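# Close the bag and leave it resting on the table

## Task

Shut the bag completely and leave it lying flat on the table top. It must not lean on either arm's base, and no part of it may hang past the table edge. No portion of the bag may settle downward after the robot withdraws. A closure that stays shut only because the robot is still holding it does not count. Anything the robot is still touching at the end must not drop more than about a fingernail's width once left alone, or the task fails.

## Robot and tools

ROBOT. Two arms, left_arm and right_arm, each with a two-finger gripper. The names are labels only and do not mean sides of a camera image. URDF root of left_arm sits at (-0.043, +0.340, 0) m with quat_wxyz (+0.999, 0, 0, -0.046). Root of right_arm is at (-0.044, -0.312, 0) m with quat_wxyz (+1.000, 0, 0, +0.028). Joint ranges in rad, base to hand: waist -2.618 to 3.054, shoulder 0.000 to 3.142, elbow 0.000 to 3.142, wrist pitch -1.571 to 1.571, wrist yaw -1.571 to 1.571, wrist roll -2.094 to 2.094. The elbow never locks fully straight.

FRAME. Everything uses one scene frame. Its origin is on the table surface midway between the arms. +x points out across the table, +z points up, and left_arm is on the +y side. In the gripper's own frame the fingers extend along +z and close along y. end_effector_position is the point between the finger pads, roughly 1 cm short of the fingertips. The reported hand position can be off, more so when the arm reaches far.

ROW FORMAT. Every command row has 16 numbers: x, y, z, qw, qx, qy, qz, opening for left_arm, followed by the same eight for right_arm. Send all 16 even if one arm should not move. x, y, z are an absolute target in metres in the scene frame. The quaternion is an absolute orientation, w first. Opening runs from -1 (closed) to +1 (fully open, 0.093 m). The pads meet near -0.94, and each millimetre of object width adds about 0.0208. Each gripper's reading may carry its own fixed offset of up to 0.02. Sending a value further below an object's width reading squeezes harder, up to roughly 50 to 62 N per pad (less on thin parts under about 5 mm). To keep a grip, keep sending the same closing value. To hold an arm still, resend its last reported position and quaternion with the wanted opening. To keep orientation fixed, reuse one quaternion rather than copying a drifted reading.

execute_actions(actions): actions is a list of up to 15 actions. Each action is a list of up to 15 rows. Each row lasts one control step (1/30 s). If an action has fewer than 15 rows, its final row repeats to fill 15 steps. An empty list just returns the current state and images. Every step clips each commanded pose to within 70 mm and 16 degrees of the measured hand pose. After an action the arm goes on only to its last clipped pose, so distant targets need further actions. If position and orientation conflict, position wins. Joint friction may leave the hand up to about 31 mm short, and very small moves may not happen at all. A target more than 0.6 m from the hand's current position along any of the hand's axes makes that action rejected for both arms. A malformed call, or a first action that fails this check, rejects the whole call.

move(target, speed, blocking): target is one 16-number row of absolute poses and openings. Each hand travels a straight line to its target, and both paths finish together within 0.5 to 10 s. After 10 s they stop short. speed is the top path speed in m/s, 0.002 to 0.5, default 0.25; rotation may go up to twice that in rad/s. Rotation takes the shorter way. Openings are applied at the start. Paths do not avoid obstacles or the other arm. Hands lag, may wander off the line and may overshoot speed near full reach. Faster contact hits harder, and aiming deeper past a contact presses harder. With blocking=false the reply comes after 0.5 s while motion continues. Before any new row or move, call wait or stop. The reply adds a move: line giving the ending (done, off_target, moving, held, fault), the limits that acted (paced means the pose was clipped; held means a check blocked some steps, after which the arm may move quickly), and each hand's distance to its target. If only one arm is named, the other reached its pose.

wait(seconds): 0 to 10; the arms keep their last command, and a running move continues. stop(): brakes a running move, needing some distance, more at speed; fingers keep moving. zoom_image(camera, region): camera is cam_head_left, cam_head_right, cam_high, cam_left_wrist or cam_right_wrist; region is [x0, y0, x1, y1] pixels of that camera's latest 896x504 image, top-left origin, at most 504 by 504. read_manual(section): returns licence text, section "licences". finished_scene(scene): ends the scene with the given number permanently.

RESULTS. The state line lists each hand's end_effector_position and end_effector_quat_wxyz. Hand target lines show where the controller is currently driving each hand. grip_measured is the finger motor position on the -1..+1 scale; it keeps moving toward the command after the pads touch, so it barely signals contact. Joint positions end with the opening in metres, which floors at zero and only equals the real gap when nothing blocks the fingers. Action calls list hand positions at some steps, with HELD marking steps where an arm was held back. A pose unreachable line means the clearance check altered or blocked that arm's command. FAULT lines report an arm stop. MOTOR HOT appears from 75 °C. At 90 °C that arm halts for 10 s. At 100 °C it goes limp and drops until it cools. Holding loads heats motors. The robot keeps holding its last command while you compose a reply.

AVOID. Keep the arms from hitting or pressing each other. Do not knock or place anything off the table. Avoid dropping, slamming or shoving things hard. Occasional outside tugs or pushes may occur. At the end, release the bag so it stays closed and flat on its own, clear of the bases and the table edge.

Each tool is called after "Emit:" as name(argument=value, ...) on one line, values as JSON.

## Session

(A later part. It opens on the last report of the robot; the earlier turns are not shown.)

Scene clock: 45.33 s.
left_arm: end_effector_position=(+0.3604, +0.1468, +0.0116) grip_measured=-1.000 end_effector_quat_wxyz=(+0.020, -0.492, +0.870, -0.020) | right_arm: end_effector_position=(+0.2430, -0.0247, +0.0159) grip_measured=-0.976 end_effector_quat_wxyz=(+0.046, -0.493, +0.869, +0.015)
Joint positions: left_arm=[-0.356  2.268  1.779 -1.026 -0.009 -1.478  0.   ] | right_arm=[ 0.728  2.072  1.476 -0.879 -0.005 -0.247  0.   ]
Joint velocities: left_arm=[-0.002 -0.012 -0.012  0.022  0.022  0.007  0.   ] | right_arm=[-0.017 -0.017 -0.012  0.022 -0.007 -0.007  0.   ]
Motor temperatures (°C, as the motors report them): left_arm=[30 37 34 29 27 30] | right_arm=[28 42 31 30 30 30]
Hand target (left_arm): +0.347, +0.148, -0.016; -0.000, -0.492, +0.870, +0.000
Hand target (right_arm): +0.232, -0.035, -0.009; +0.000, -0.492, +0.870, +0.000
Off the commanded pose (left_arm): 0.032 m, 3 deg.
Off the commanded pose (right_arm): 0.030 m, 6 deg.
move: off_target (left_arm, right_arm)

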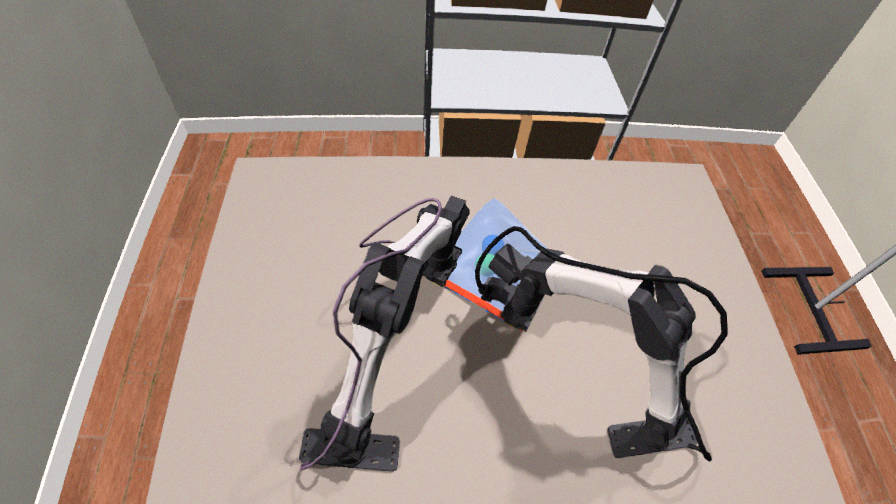

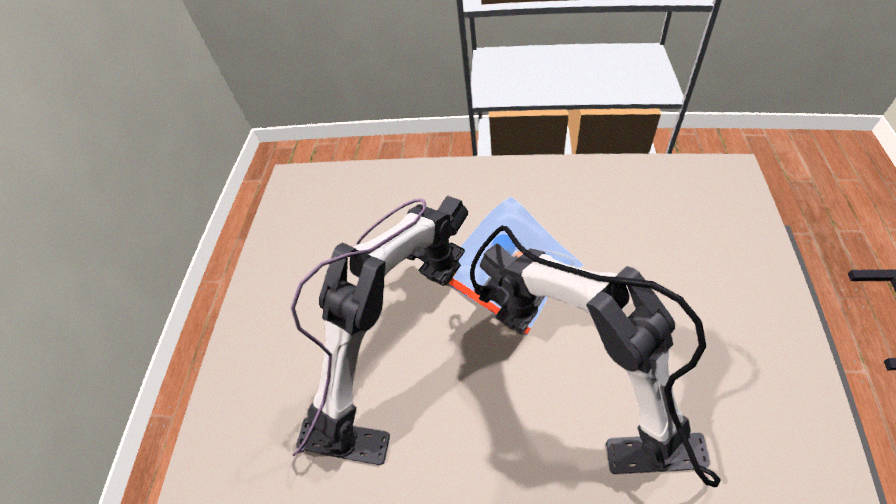

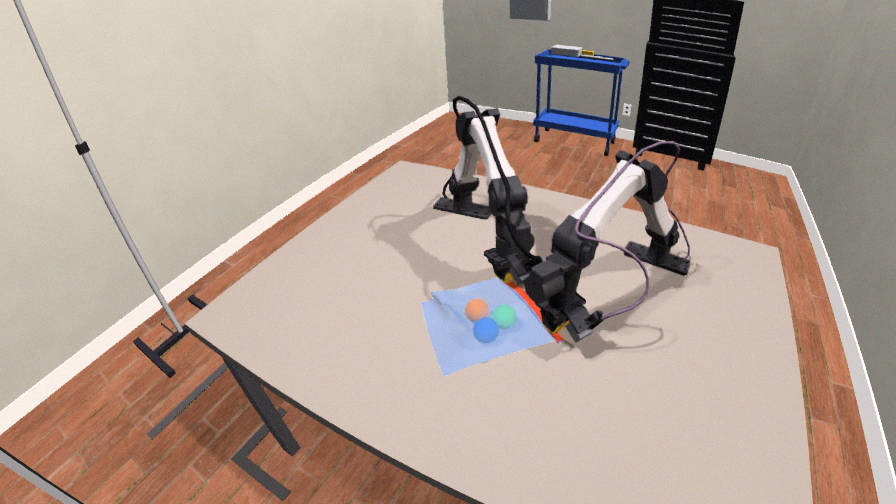

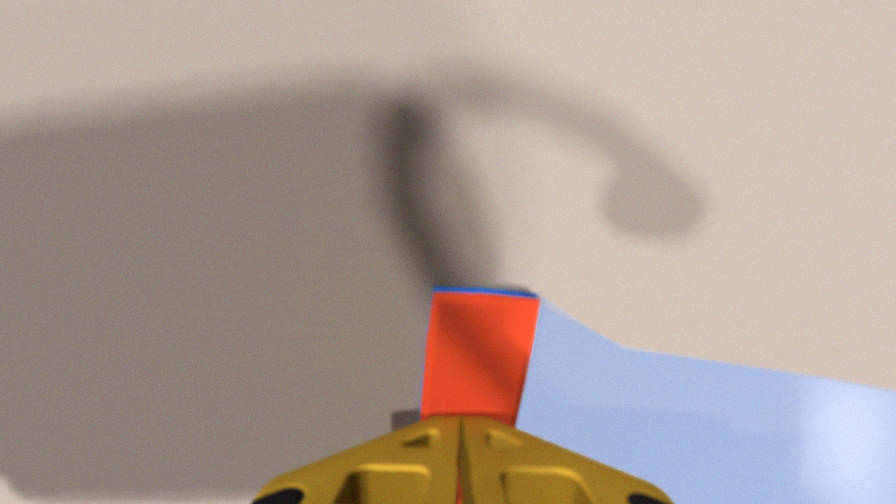

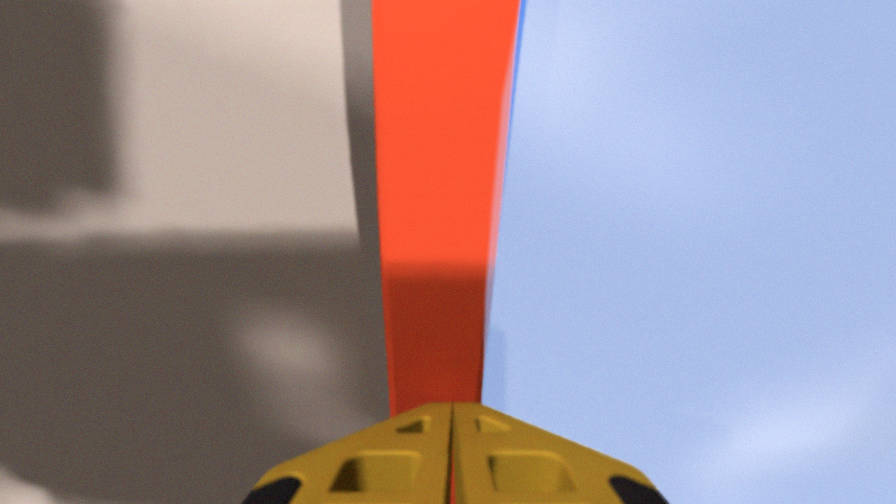

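Emit:
execute_actions(actions=[[[0.352,0.146,-0.005,0,-0.4924,0.8704,0,-1,0.232,-0.034,-0.01,0,-0.4924,0.8704,0,-1],[0.354,0.146,0.005,0,-0.4924,0.8704,0,-1,0.232,-0.034,-0.01,0,-0.4924,0.8704,0,-1],[0.356,0.146,0.012,0,-0.4924,0.8704,0,-1,0.232,-0.034,-0.01,0,-0.4924,0.8704,0,-1],[0.357,0.146,0.018,0,-0.4924,0.8704,0,-1,0.232,-0.034,-0.01,0,-0.4924,0.8704,0,-1],[0.357,0.146,0.024,0,-0.4924,0.8704,0,-1,0.232,-0.034,-0.01,0,-0.4924,0.8704,0,-1],[0.357,0.145,0.029,0,-0.4924,0.8704,0,-1,0.232,-0.034,-0.01,0,-0.4924,0.8704,0,-1],[0.356,0.143,0.033,0,-0.4924,0.8704,0,-1,0.232,-0.034,-0.01,0,-0.4924,0.8704,0,-1],[0.355,0.140,0.036,0,-0.4924,0.8704,0,-1,0.232,-0.034,-0.01,0,-0.4924,0.8704,0,-1],[0.353,0.137,0.038,0,-0.4924,0.8704,0,-1,0.232,-0.034,-0.01,0,-0.4924,0.8704,0,-1],[0.352,0.134,0.040,0,-0.4924,0.8704,0,-1,0.232,-0.034,-0.01,0,-0.4924,0.8704,0,-1],[0.350,0.131,0.040,0,-0.4924,0.8704,0,-1,0.232,-0.034,-0.01,0,-0.4924,0.8704,0,-1],[0.349,0.129,0.040,0,-0.4924,0.8704,0,-1,0.232,-0.034,-0.01,0,-0.4924,0.8704,0,-1],[0.3484,0.1274,0.040,0,-0.4924,0.8704,0,-1,0.232,-0.034,-0.01,0,-0.4924,0.8704,0,-1]],[[0.3484,0.1274,0.040,0,-0.4924,0.8704,0,-1,0.232,-0.034,-0.01,0,-0.4924,0.8704,0,-1]]])

Scene clock: 50.60 s.
left_arm: end_effector_position=(+0.3478, +0.1289, +0.0399) grip_measured=-1.000 end_effector_quat_wxyz=(+0.005, -0.489, +0.872, -0.001) | right_arm: end_effector_position=(+0.2430, -0.0247, +0.0159) grip_measured=-0.976 end_effector_quat_wxyz=(+0.046, -0.493, +0.869, +0.015)
Joint positions: left_arm=[-0.404  2.282  1.918 -1.2   -0.007 -1.518  0.   ] | right_arm=[ 0.728  2.072  1.476 -0.879 -0.005 -0.247  0.   ]
Joint velocities: left_arm=[ 0.007 -0.022 -0.007 -0.037 -0.022  0.007  0.   ] | right_arm=[-0.012 -0.017  0.002 -0.051  0.051  0.022  0.   ]
Motor temperatures (°C, as the motors report them): left_arm=[30 38 34 29 27 30] | right_arm=[28 41 31 30 30 30]
Hand target (left_arm): +0.348, +0.127, +0.040; +0.000, -0.492, +0.870, -0.000
Hand target (right_arm): +0.232, -0.035, -0.009; +0.000, -0.492, +0.870, +0.000
Off the commanded pose (left_arm): 0.002 m, 1 deg.
Off the commanded pose (right_arm): 0.030 m, 6 deg.
Step readings (end_effector_position; steps 1 to 15: 1st action; 16 to 30: 2nd action):
0: left_arm (+0.3608, +0.1466, +0.0116) | right_arm (+0.2430, -0.0247, +0.0159)
1: left_arm (+0.3604, +0.1468, +0.0116) | right_arm (+0.2430, -0.0247, +0.0159)
2: left_arm (+0.3600, +0.1470, +0.0123) | right_arm (+0.2430, -0.0247, +0.0159)
4: left_arm (+0.3601, +0.1470, +0.0149) | right_arm (+0.2430, -0.0247, +0.0159)
8: left_arm (+0.3629, +0.1452, +0.0280) | right_arm (+0.2430, -0.0247, +0.0159)
15: left_arm (+0.3553, +0.1304, +0.0400) | right_arm (+0.2430, -0.0247, +0.0159)
16: left_arm (+0.3531, +0.1289, +0.0400) | right_arm (+0.2430, -0.0247, +0.0159)
17: left_arm (+0.3515, +0.1280, +0.0400) | right_arm (+0.2430, -0.0247, +0.0159)
19: left_arm (+0.3498, +0.1279, +0.0399) | right_arm (+0.2430, -0.0247, +0.0159)
23: left_arm (+0.3485, +0.1286, +0.0399) | right_arm (+0.2430, -0.0247, +0.0159)
30: end_effector_position above

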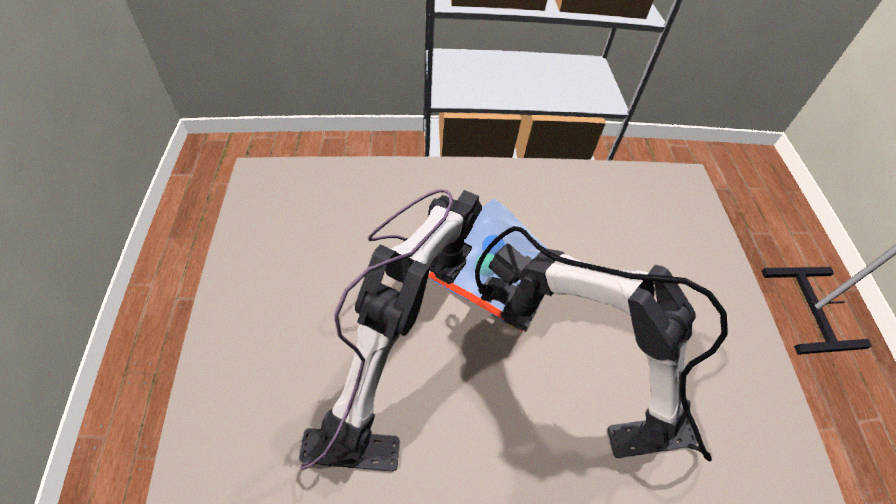

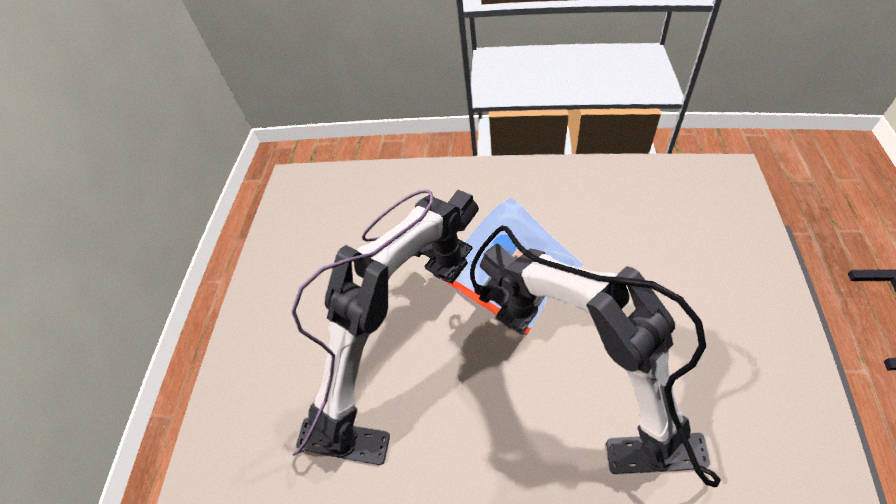

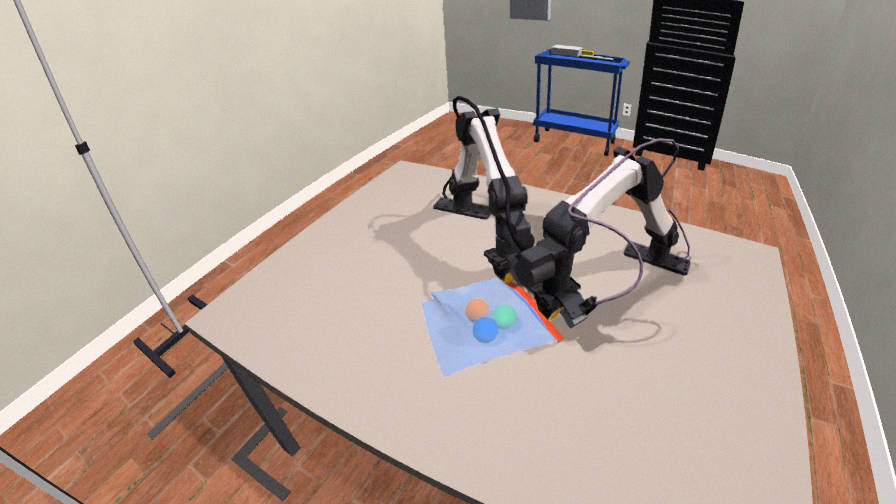

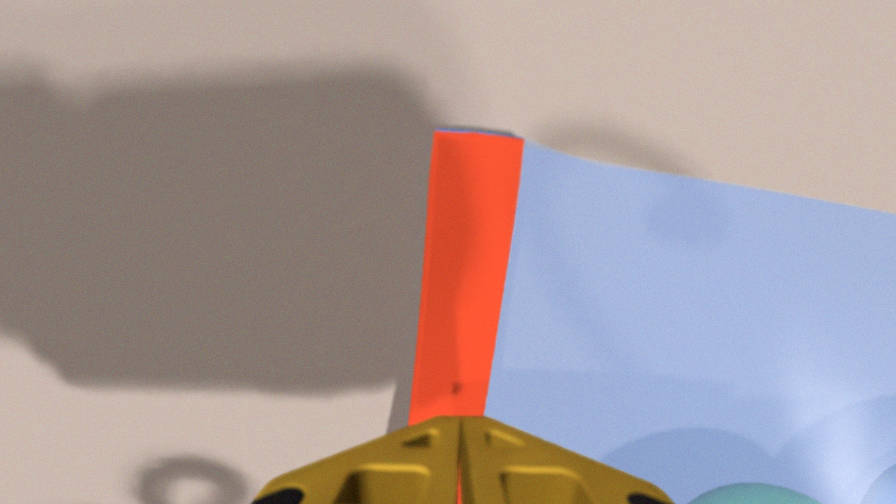

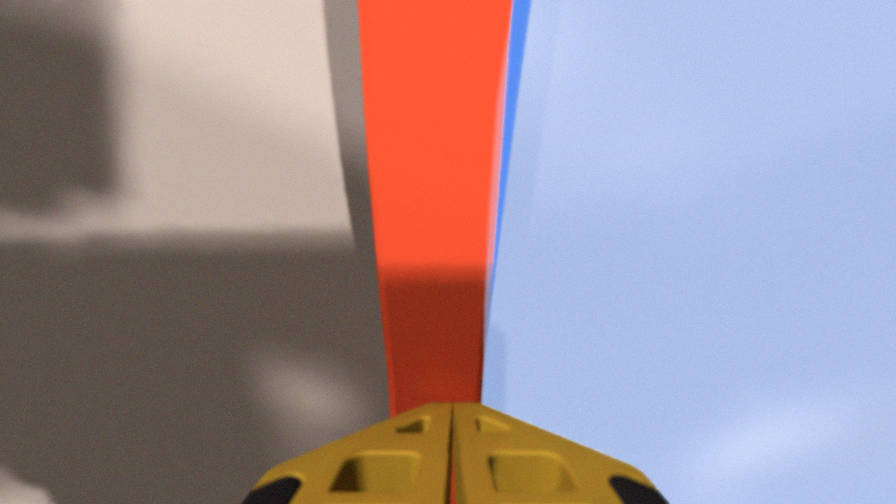

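Emit:
move(target=[0.338, 0.1325, -0.018, 0, -0.4924, 0.8704, 0, -1, 0.232, -0.034, -0.01, 0, -0.4924, 0.8704, 0, -1], speed=0.08)

Scene clock: 52.40 s.
left_arm: end_effector_position=(+0.3439, +0.1311, +0.0104) grip_measured=-1.000 end_effector_quat_wxyz=(+0.012, -0.489, +0.872, -0.012) | right_arm: end_effector_position=(+0.2429, -0.0247, +0.0157) grip_measured=-0.976 end_effector_quat_wxyz=(+0.045, -0.493, +0.869, +0.015)
Joint positions: left_arm=[-0.404  2.261  1.762 -1.039 -0.007 -1.519  0.   ] | right_arm=[ 0.728  2.072  1.476 -0.879 -0.005 -0.247  0.   ]
Joint velocities: left_arm=[-0.012  0.002  0.002 -0.037 -0.007  0.051  0.   ] | right_arm=[-0.007  0.022 -0.002 -0.037 -0.081  0.022  0.   ]
Motor temperatures (°C, as the motors report them): left_arm=[30 39 34 29 27 30] | right_arm=[28 41 31 30 30 30]
Hand target (left_arm): +0.336, +0.134, -0.017; -0.000, -0.492, +0.870, +0.001
Hand target (right_arm): +0.232, -0.035, -0.009; +0.001, -0.492, +0.870, +0.000
Off the commanded pose (left_arm): 0.029 m, 2 deg.
Off the commanded pose (right_arm): 0.029 m, 5 deg.
move: off_target (left_arm, right_arm)

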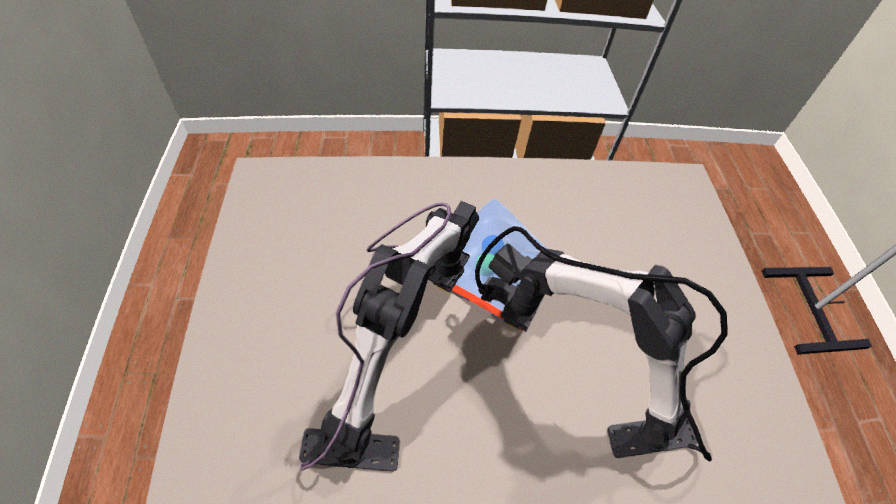

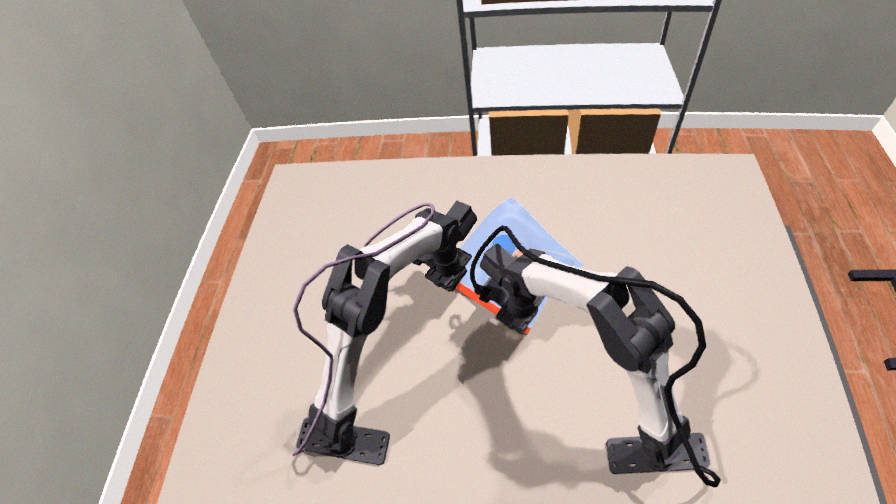

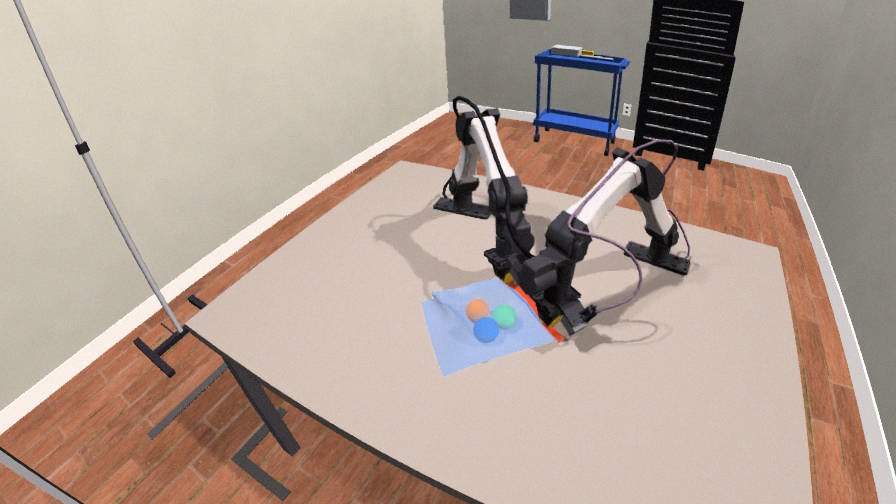

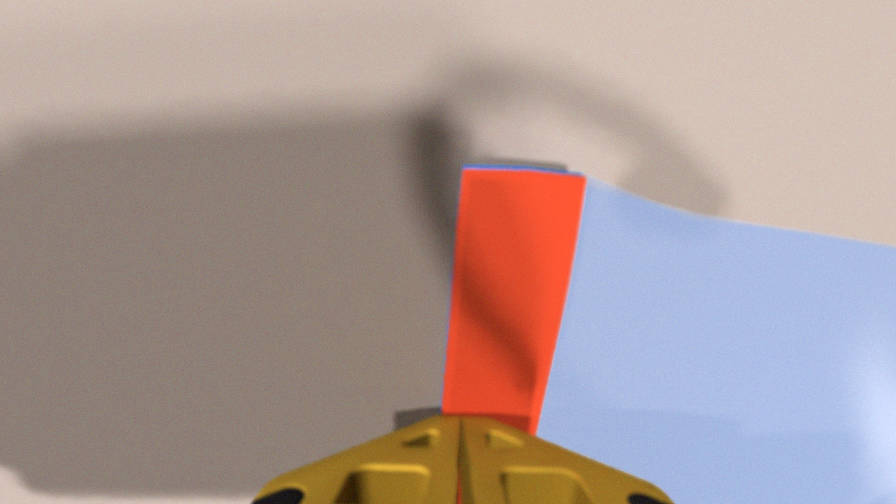

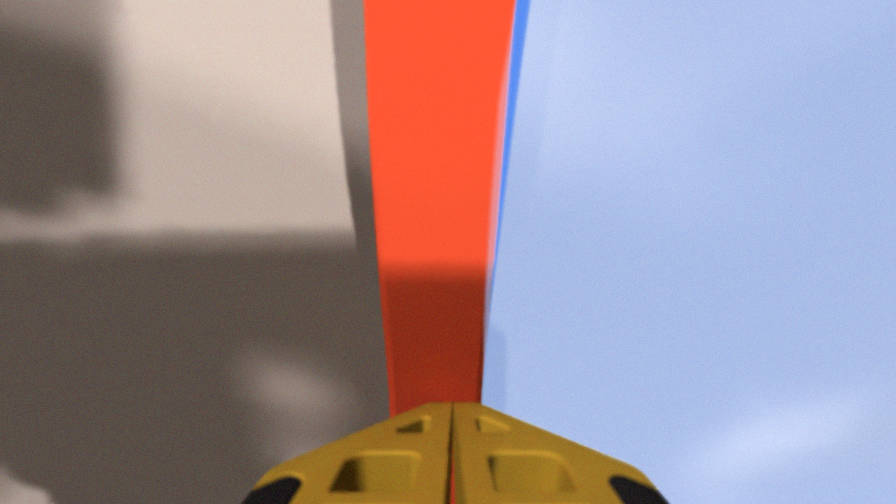

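Emit:
move(target=[0.345, 0.131, 0.07, 0, -0.4924, 0.8704, 0, -1, 0.225, -0.06, 0.07, 0, -0.4924, 0.8704, 0, -1], speed=0.1)

Emit:
zoom_image(camera="cam_head_left", region=[410, 250, 550, 340])

Emit:
zoom_image(camera="cam_high", region=[470, 250, 590, 350])

Scene clock: 54.80 s.
left_arm: end_effector_position=(+0.3446, +0.1307, +0.0696) grip_measured=-1.000 end_effector_quat_wxyz=(+0.005, -0.489, +0.872, -0.001) | right_arm: end_effector_position=(+0.2191, -0.0607, +0.0585) grip_measured=-0.976 end_effector_quat_wxyz=(-0.013, -0.493, +0.870, -0.001)
Joint positions: left_arm=[-0.404  2.255  1.991 -1.3   -0.007 -1.52   0.   ] | right_arm=[ 0.704  1.977  1.516 -1.136 -0.005 -0.271  0.   ]
Joint velocities: left_arm=[-0.012 -0.002 -0.022 -0.007  0.051  0.022  0.   ] | right_arm=[ 0.002  0.027 -0.002 -0.022  0.022 -0.037  0.   ]
Motor temperatures (°C, as the motors report them): left_arm=[30 39 34 29 27 30] | right_arm=[28 42 32 29 30 30]
Hand target (left_arm): +0.346, +0.131, +0.070; +0.000, -0.492, +0.870, -0.000
Hand target (right_arm): +0.225, -0.060, +0.069; +0.000, -0.492, +0.871, -0.000
Off the commanded pose (left_arm): 0.001 m, 1 deg.
Off the commanded pose (right_arm): 0.013 m, 2 deg.
move: off_target (right_arm)

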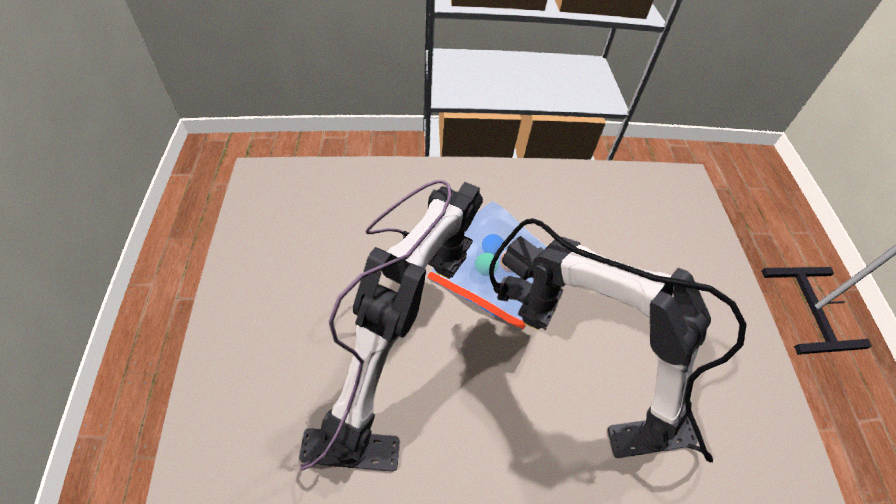

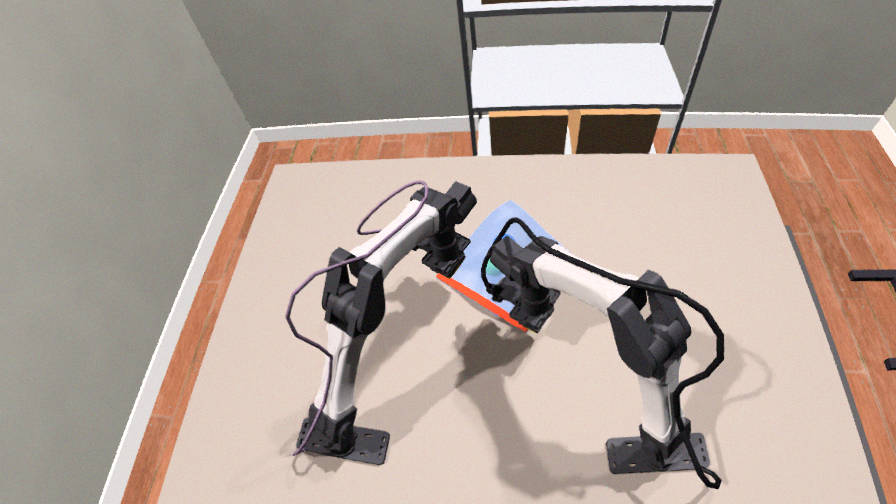

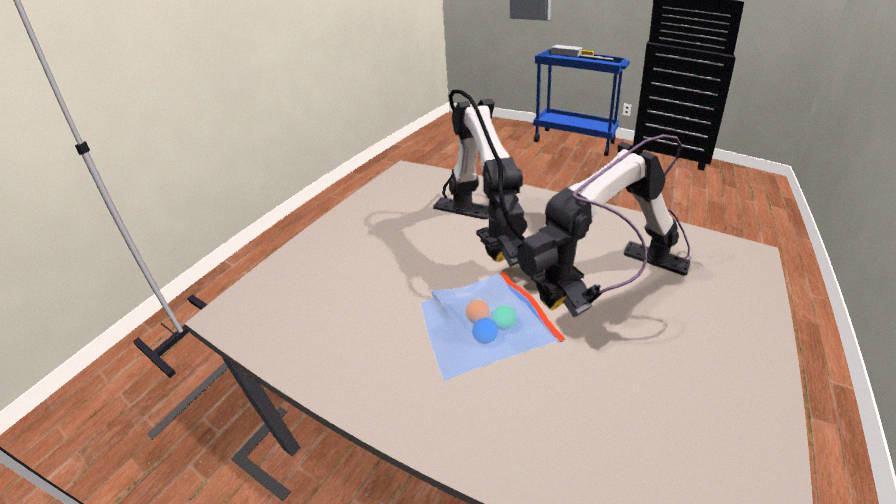

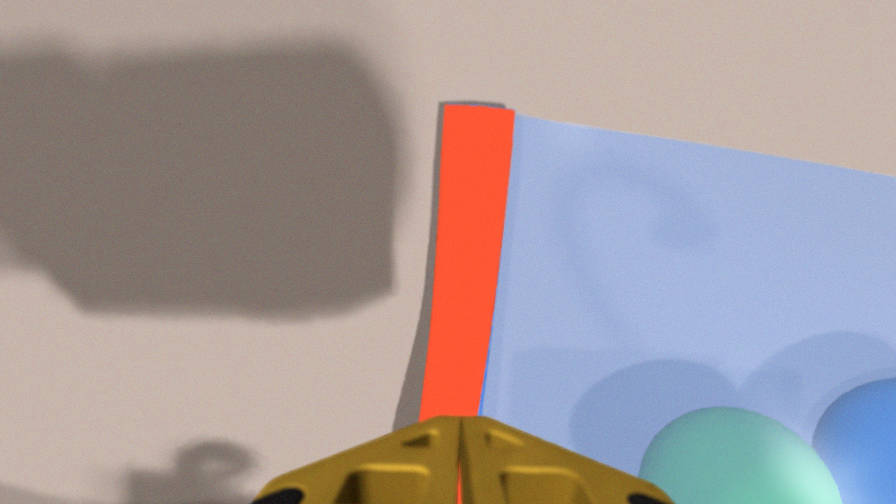

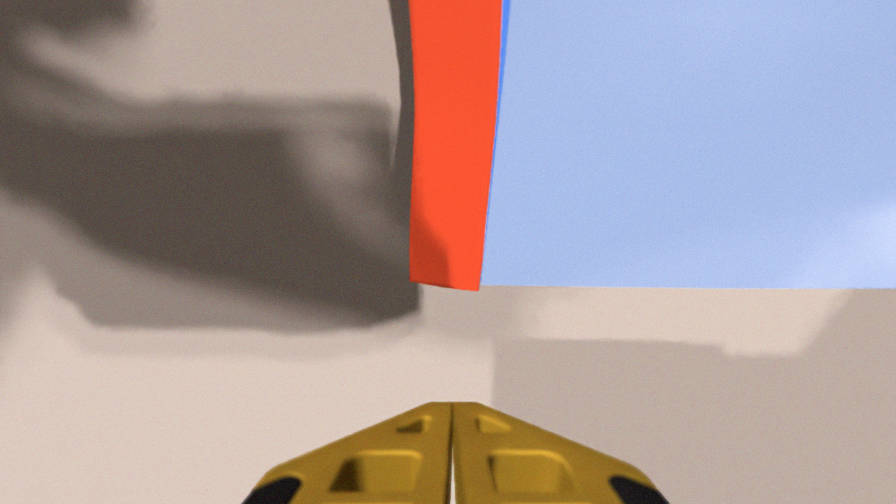

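Region (410, 250, 550, 340) of cam_head_left's 896x504 image, scaled by 3.600, with more detail than that image has; it fills the top 324 rows of this view, and the rest is white.

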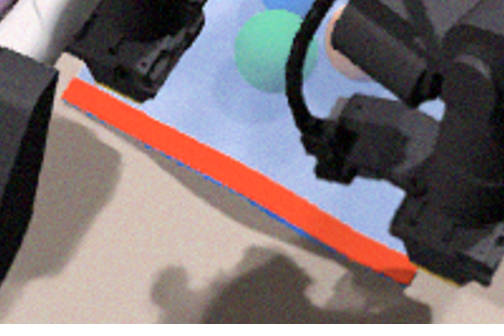

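Region (470, 250, 590, 350) of cam_high's 896x504 image, scaled by 4.200, with more detail than that image has.

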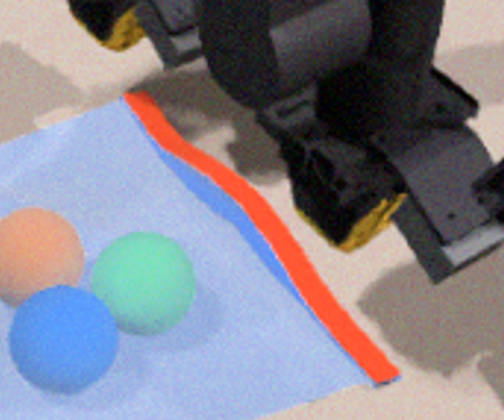

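Emit:
move(target=[0.3406, 0.1293, -0.018, 0, -0.4924, 0.8704, 0, -1, 0.2199, -0.0466, -0.015, 0, -0.4924, 0.8704, 0, -1], speed=0.08)

Scene clock: 64.07 s.
left_arm: end_effector_position=(+0.3515, +0.1269, +0.0118) grip_measured=-1.000 end_effector_quat_wxyz=(+0.018, -0.491, +0.871, -0.023) | right_arm: end_effector_position=(+0.2268, -0.0445, +0.0144) grip_measured=-0.976 end_effector_quat_wxyz=(+0.017, -0.491, +0.871, +0.006)
Joint positions: left_arm=[-0.404  2.27   1.783 -1.025 -0.007 -1.523  0.   ] | right_arm=[ 0.722  2.034  1.416 -0.917 -0.004 -0.248  0.   ]
Joint velocities: left_arm=[ 0.007  0.007 -0.007  0.022 -0.007 -0.051  0.   ] | right_arm=[-0.007 -0.012 -0.002 -0.037 -0.066 -0.051  0.   ]
Motor temperatures (°C, as the motors report them): left_arm=[30 41 35 29 27 30] | right_arm=[28 44 33 29 30 30]
Hand target (left_arm): +0.338, +0.131, -0.016; +0.000, -0.492, +0.870, +0.001
Hand target (right_arm): +0.219, -0.048, -0.013; -0.001, -0.493, +0.870, -0.000
Off the commanded pose (left_arm): 0.032 m, 3 deg.
Off the commanded pose (right_arm): 0.030 m, 2 deg.
move: off_target (left_arm, right_arm)

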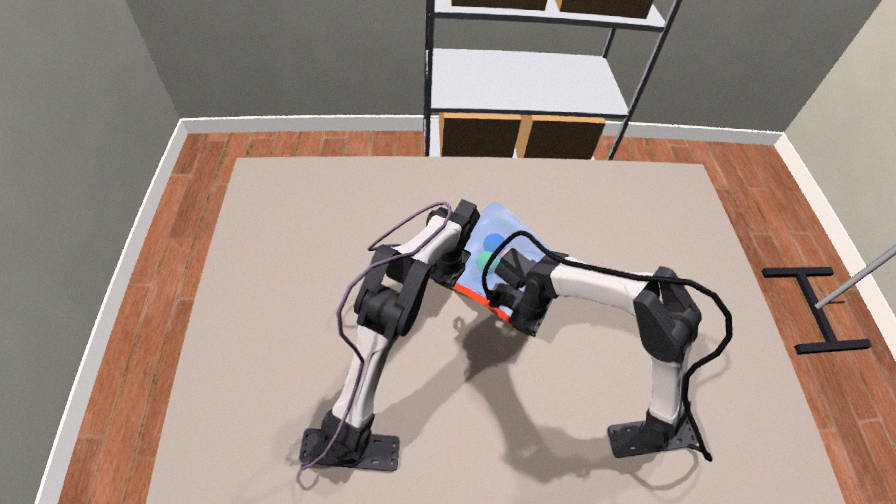

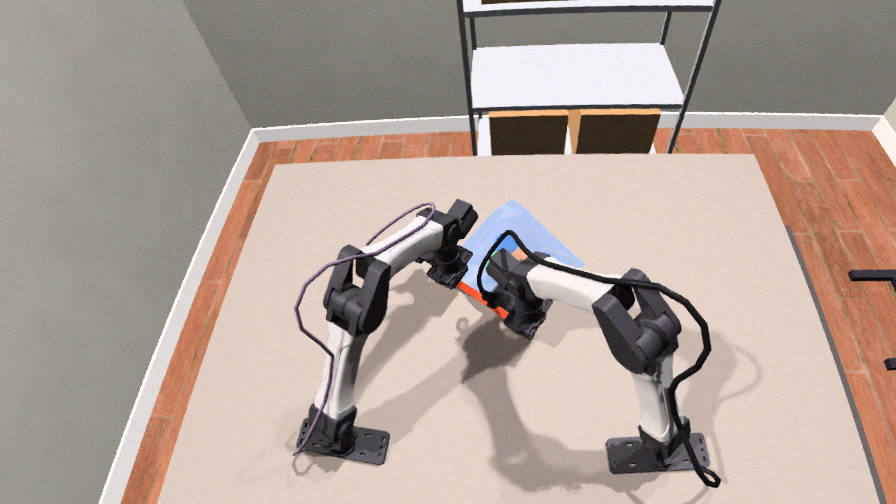

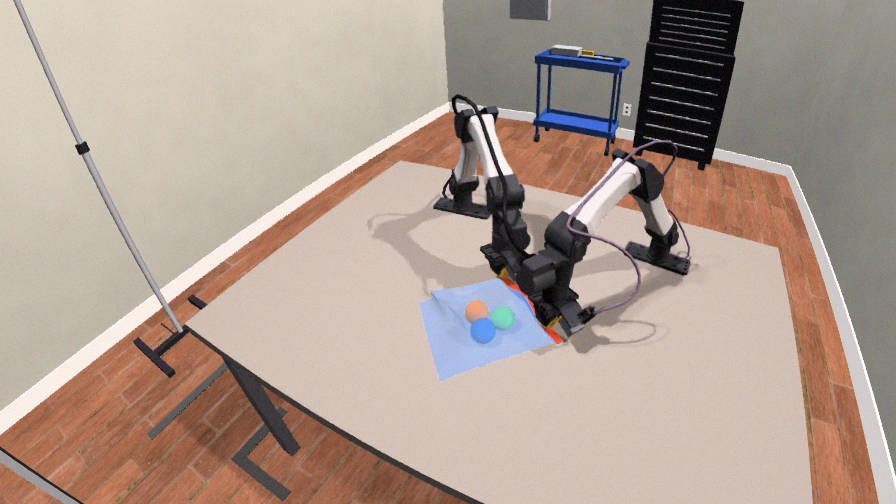

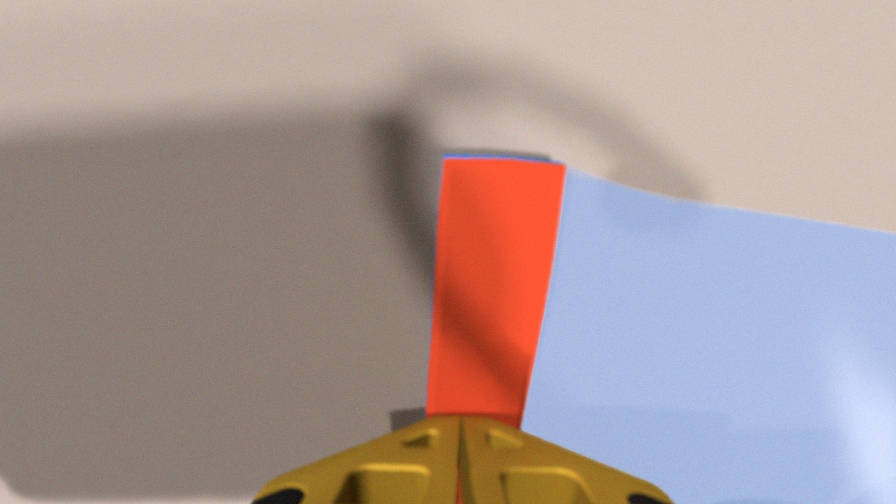

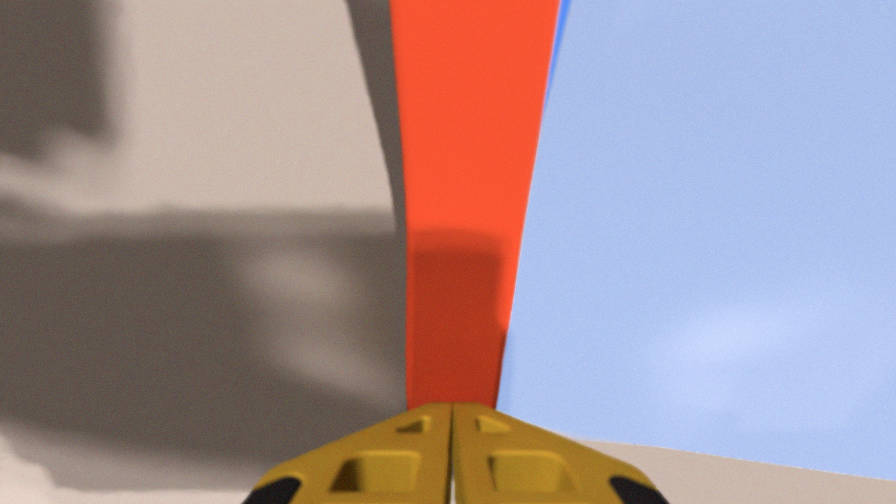

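Emit:
execute_actions(actions=[[[0.3515,0.1269,-0.005,0,-0.4924,0.8704,0,-1,0.2199,-0.0466,-0.012,0,-0.4924,0.8704,0,-1],[0.3515,0.1269,0.005,0,-0.4924,0.8704,0,-1,0.2199,-0.0466,-0.012,0,-0.4924,0.8704,0,-1],[0.3515,0.1269,0.013,0,-0.4924,0.8704,0,-1,0.2199,-0.0466,-0.012,0,-0.4924,0.8704,0,-1],[0.3515,0.1269,0.020,0,-0.4924,0.8704,0,-1,0.2199,-0.0466,-0.012,0,-0.4924,0.8704,0,-1],[0.3515,0.1269,0.026,0,-0.4924,0.8704,0,-1,0.2199,-0.0466,-0.012,0,-0.4924,0.8704,0,-1],[0.3506,0.1253,0.031,0,-0.4924,0.8704,0,-1,0.2199,-0.0466,-0.012,0,-0.4924,0.8704,0,-1],[0.3493,0.1230,0.035,0,-0.4924,0.8704,0,-1,0.2199,-0.0466,-0.012,0,-0.4924,0.8704,0,-1],[0.3475,0.1199,0.038,0,-0.4924,0.8704,0,-1,0.2199,-0.0466,-0.012,0,-0.4924,0.8704,0,-1],[0.3457,0.1168,0.040,0,-0.4924,0.8704,0,-1,0.2199,-0.0466,-0.012,0,-0.4924,0.8704,0,-1],[0.3439,0.1130,0.040,0,-0.4924,0.8704,0,-1,0.2199,-0.0466,-0.012,0,-0.4924,0.8704,0,-1],[0.3426,0.1103,0.040,0,-0.4924,0.8704,0,-1,0.2199,-0.0466,-0.012,0,-0.4924,0.8704,0,-1]],
[[0.3423,0.1105,0.037,0,-0.4924,0.8704,0,-1,0.2199,-0.0466,-0.012,0,-0.4924,0.8704,0,-1],[0.3419,0.1107,0.034,0,-0.4924,0.8704,0,-1,0.2199,-0.0466,-0.012,0,-0.4924,0.8704,0,-1],[0.3416,0.1109,0.031,0,-0.4924,0.8704,0,-1,0.2199,-0.0466,-0.012,0,-0.4924,0.8704,0,-1],[0.3412,0.1111,0.028,0,-0.4924,0.8704,0,-1,0.2199,-0.0466,-0.012,0,-0.4924,0.8704,0,-1],[0.3409,0.1113,0.025,0,-0.4924,0.8704,0,-1,0.2199,-0.0466,-0.012,0,-0.4924,0.8704,0,-1],[0.3405,0.1115,0.022,0,-0.4924,0.8704,0,-1,0.2199,-0.0466,-0.012,0,-0.4924,0.8704,0,-1],[0.3402,0.1117,0.019,0,-0.4924,0.8704,0,-1,0.2199,-0.0466,-0.012,0,-0.4924,0.8704,0,-1],[0.3398,0.1119,0.016,0,-0.4924,0.8704,0,-1,0.2199,-0.0466,-0.012,0,-0.4924,0.8704,0,-1],[0.3395,0.1121,0.013,0,-0.4924,0.8704,0,-1,0.2199,-0.0466,-0.012,0,-0.4924,0.8704,0,-1],[0.3391,0.1123,0.010,0,-0.4924,0.8704,0,-1,0.2199,-0.0466,-0.012,0,-0.4924,0.8704,0,-1],[0.3388,0.1125,0.007,0,-0.4924,0.8704,0,-1,0.2199,-0.0466,-0.012,0,-0.4924,0.8704,0,-1],[0.3384,0.1127,0.004,0,-0.4924,0.8704,0,-1,0.2199,-0.0466,-0.012,0,-0.4924,0.8704,0,-1],[0.3381,0.1129,0.001,0,-0.4924,0.8704,0,-1,0.2199,-0.0466,-0.012,0,-0.4924,0.8704,0,-1],[0.3377,0.1131,-0.002,0,-0.4924,0.8704,0,-1,0.2199,-0.0466,-0.012,0,-0.4924,0.8704,0,-1],[0.3374,0.1133,-0.005,0,-0.4924,0.8704,0,-1,0.2199,-0.0466,-0.012,0,-0.4924,0.8704,0,-1]],
[[0.3370,0.1135,-0.008,0,-0.4924,0.8704,0,-1,0.2199,-0.0466,-0.012,0,-0.4924,0.8704,0,-1],[0.3367,0.1137,-0.011,0,-0.4924,0.8704,0,-1,0.2199,-0.0466,-0.012,0,-0.4924,0.8704,0,-1],[0.3363,0.1139,-0.014,0,-0.4924,0.8704,0,-1,0.2199,-0.0466,-0.012,0,-0.4924,0.8704,0,-1],[0.3361,0.1140,-0.016,0,-0.4924,0.8704,0,-1,0.2199,-0.0466,-0.012,0,-0.4924,0.8704,0,-1],[0.3359,0.1141,-0.018,0,-0.4924,0.8704,0,-1,0.2199,-0.0466,-0.012,0,-0.4924,0.8704,0,-1]]])

Scene clock: 74.70 s.
left_arm: end_effector_position=(+0.3416, +0.1126, +0.0104) grip_measured=-1.000 end_effector_quat_wxyz=(+0.011, -0.490, +0.872, -0.012) | right_arm: end_effector_position=(+0.2268, -0.0445, +0.0144) grip_measured=-0.976 end_effector_quat_wxyz=(+0.017, -0.490, +0.871, +0.006)
Joint positions: left_arm=[-0.442  2.291  1.813 -1.061 -0.006 -1.559  0.   ] | right_arm=[ 0.722  2.034  1.416 -0.917 -0.004 -0.247  0.   ]
Joint velocities: left_arm=[-0.012 -0.022 -0.012 -0.007 -0.022 -0.007  0.   ] | right_arm=[ 0.002 -0.017  0.002 -0.095  0.051 -0.022  0.   ]
Motor temperatures (°C, as the motors report them): left_arm=[30 42 35 29 27 30] | right_arm=[28 43 32 30 30 30]
Hand target (left_arm): +0.334, +0.115, -0.017; -0.000, -0.492, +0.870, +0.001
Hand target (right_arm): +0.219, -0.048, -0.011; -0.001, -0.492, +0.870, -0.000
Off the commanded pose (left_arm): 0.029 m, 2 deg.
Off the commanded pose (right_arm): 0.027 m, 2 deg.
Step readings (end_effector_position; steps 1 to 15: 1st action; 16 to 30: 2nd action; 31 to 45: 3rd action):
0: left_arm (+0.3522, +0.1266, +0.0118) | right_arm (+0.2268, -0.0445, +0.0144)
1: left_arm (+0.3519, +0.1267, +0.0117) | right_arm (+0.2268, -0.0445, +0.0144)
2: left_arm (+0.3527, +0.1263, +0.0122) | right_arm (+0.2268, -0.0445, +0.0144)
4: left_arm (+0.3547, +0.1252, +0.0148) | right_arm (+0.2268, -0.0445, +0.0144)
8: left_arm (+0.3569, +0.1238, +0.0283) | right_arm (+0.2268, -0.0445, +0.0144)
15: left_arm (+0.3482, +0.1114, +0.0391) | right_arm (+0.2268, -0.0445, +0.0144)
16: left_arm (+0.3467, +0.1106, +0.0391) | right_arm (+0.2268, -0.0445, +0.0144)
17: left_arm (+0.3461, +0.1101, +0.0391) | right_arm (+0.2268, -0.0445, +0.0144)
19: left_arm (+0.3460, +0.1100, +0.0391) | right_arm (+0.2268, -0.0445, +0.0144)
23: left_arm (+0.3464, +0.1098, +0.0346) | right_arm (+0.2268, -0.0445, +0.0144)
30: left_arm (+0.3391, +0.1141, +0.0145) | right_arm (+0.2268, -0.0445, +0.0144)
31: left_arm (+0.3388, +0.1142, +0.0123) | right_arm (+0.2268, -0.0445, +0.0144)
32: left_arm (+0.3388, +0.1142, +0.0108) | right_arm (+0.2268, -0.0445, +0.0144)
34: left_arm (+0.3404, +0.1133, +0.0106) | right_arm (+0.2268, -0.0445, +0.0144)
38: left_arm (+0.3408, +0.1131, +0.0105) | right_arm (+0.2268, -0.0445, +0.0144)
45: end_effector_position above

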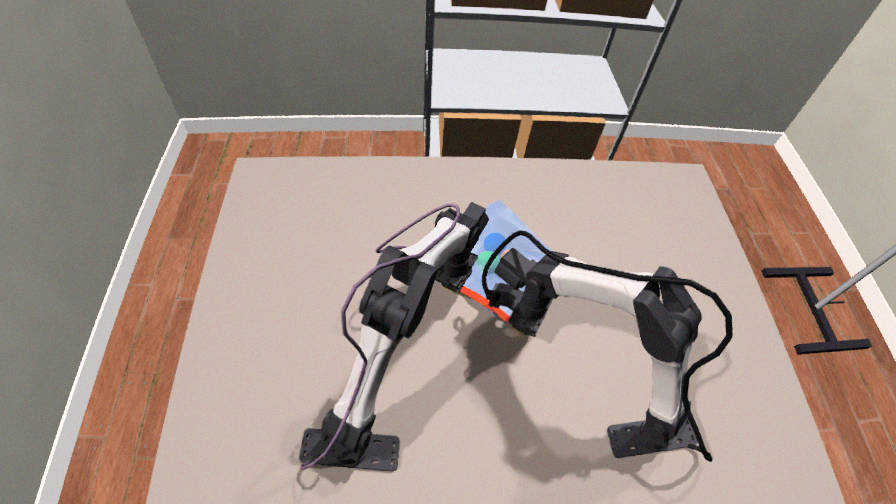

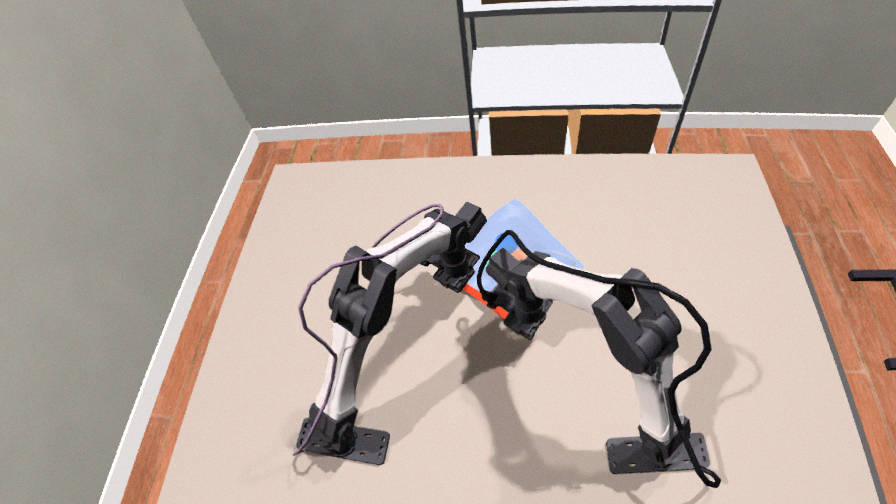

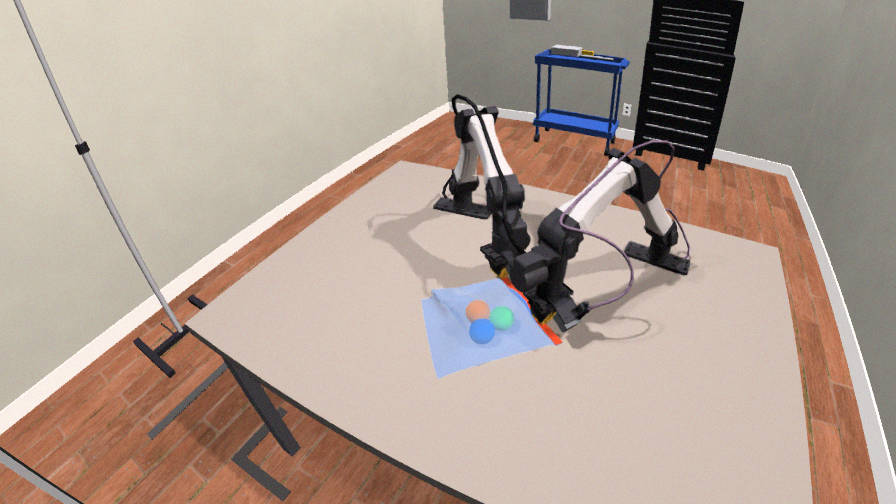

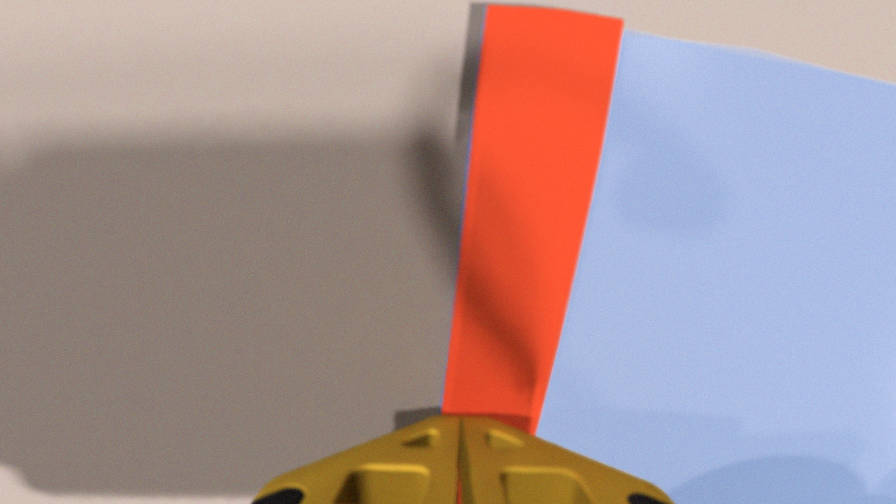

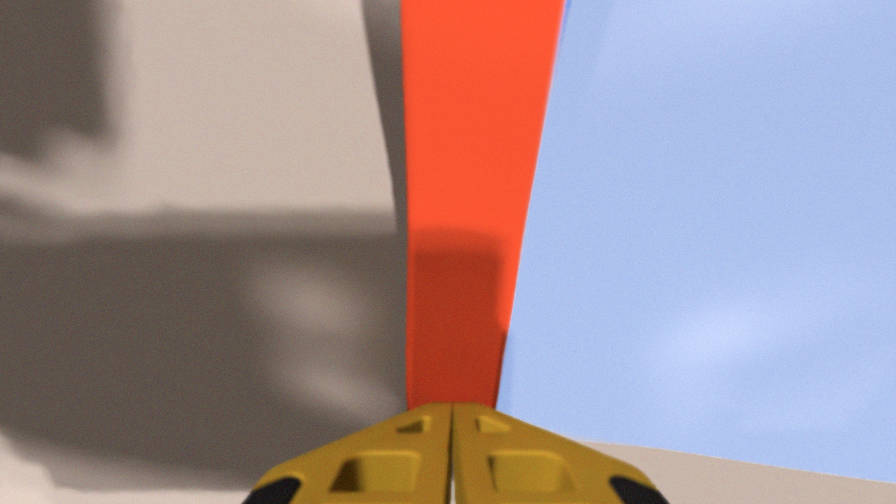

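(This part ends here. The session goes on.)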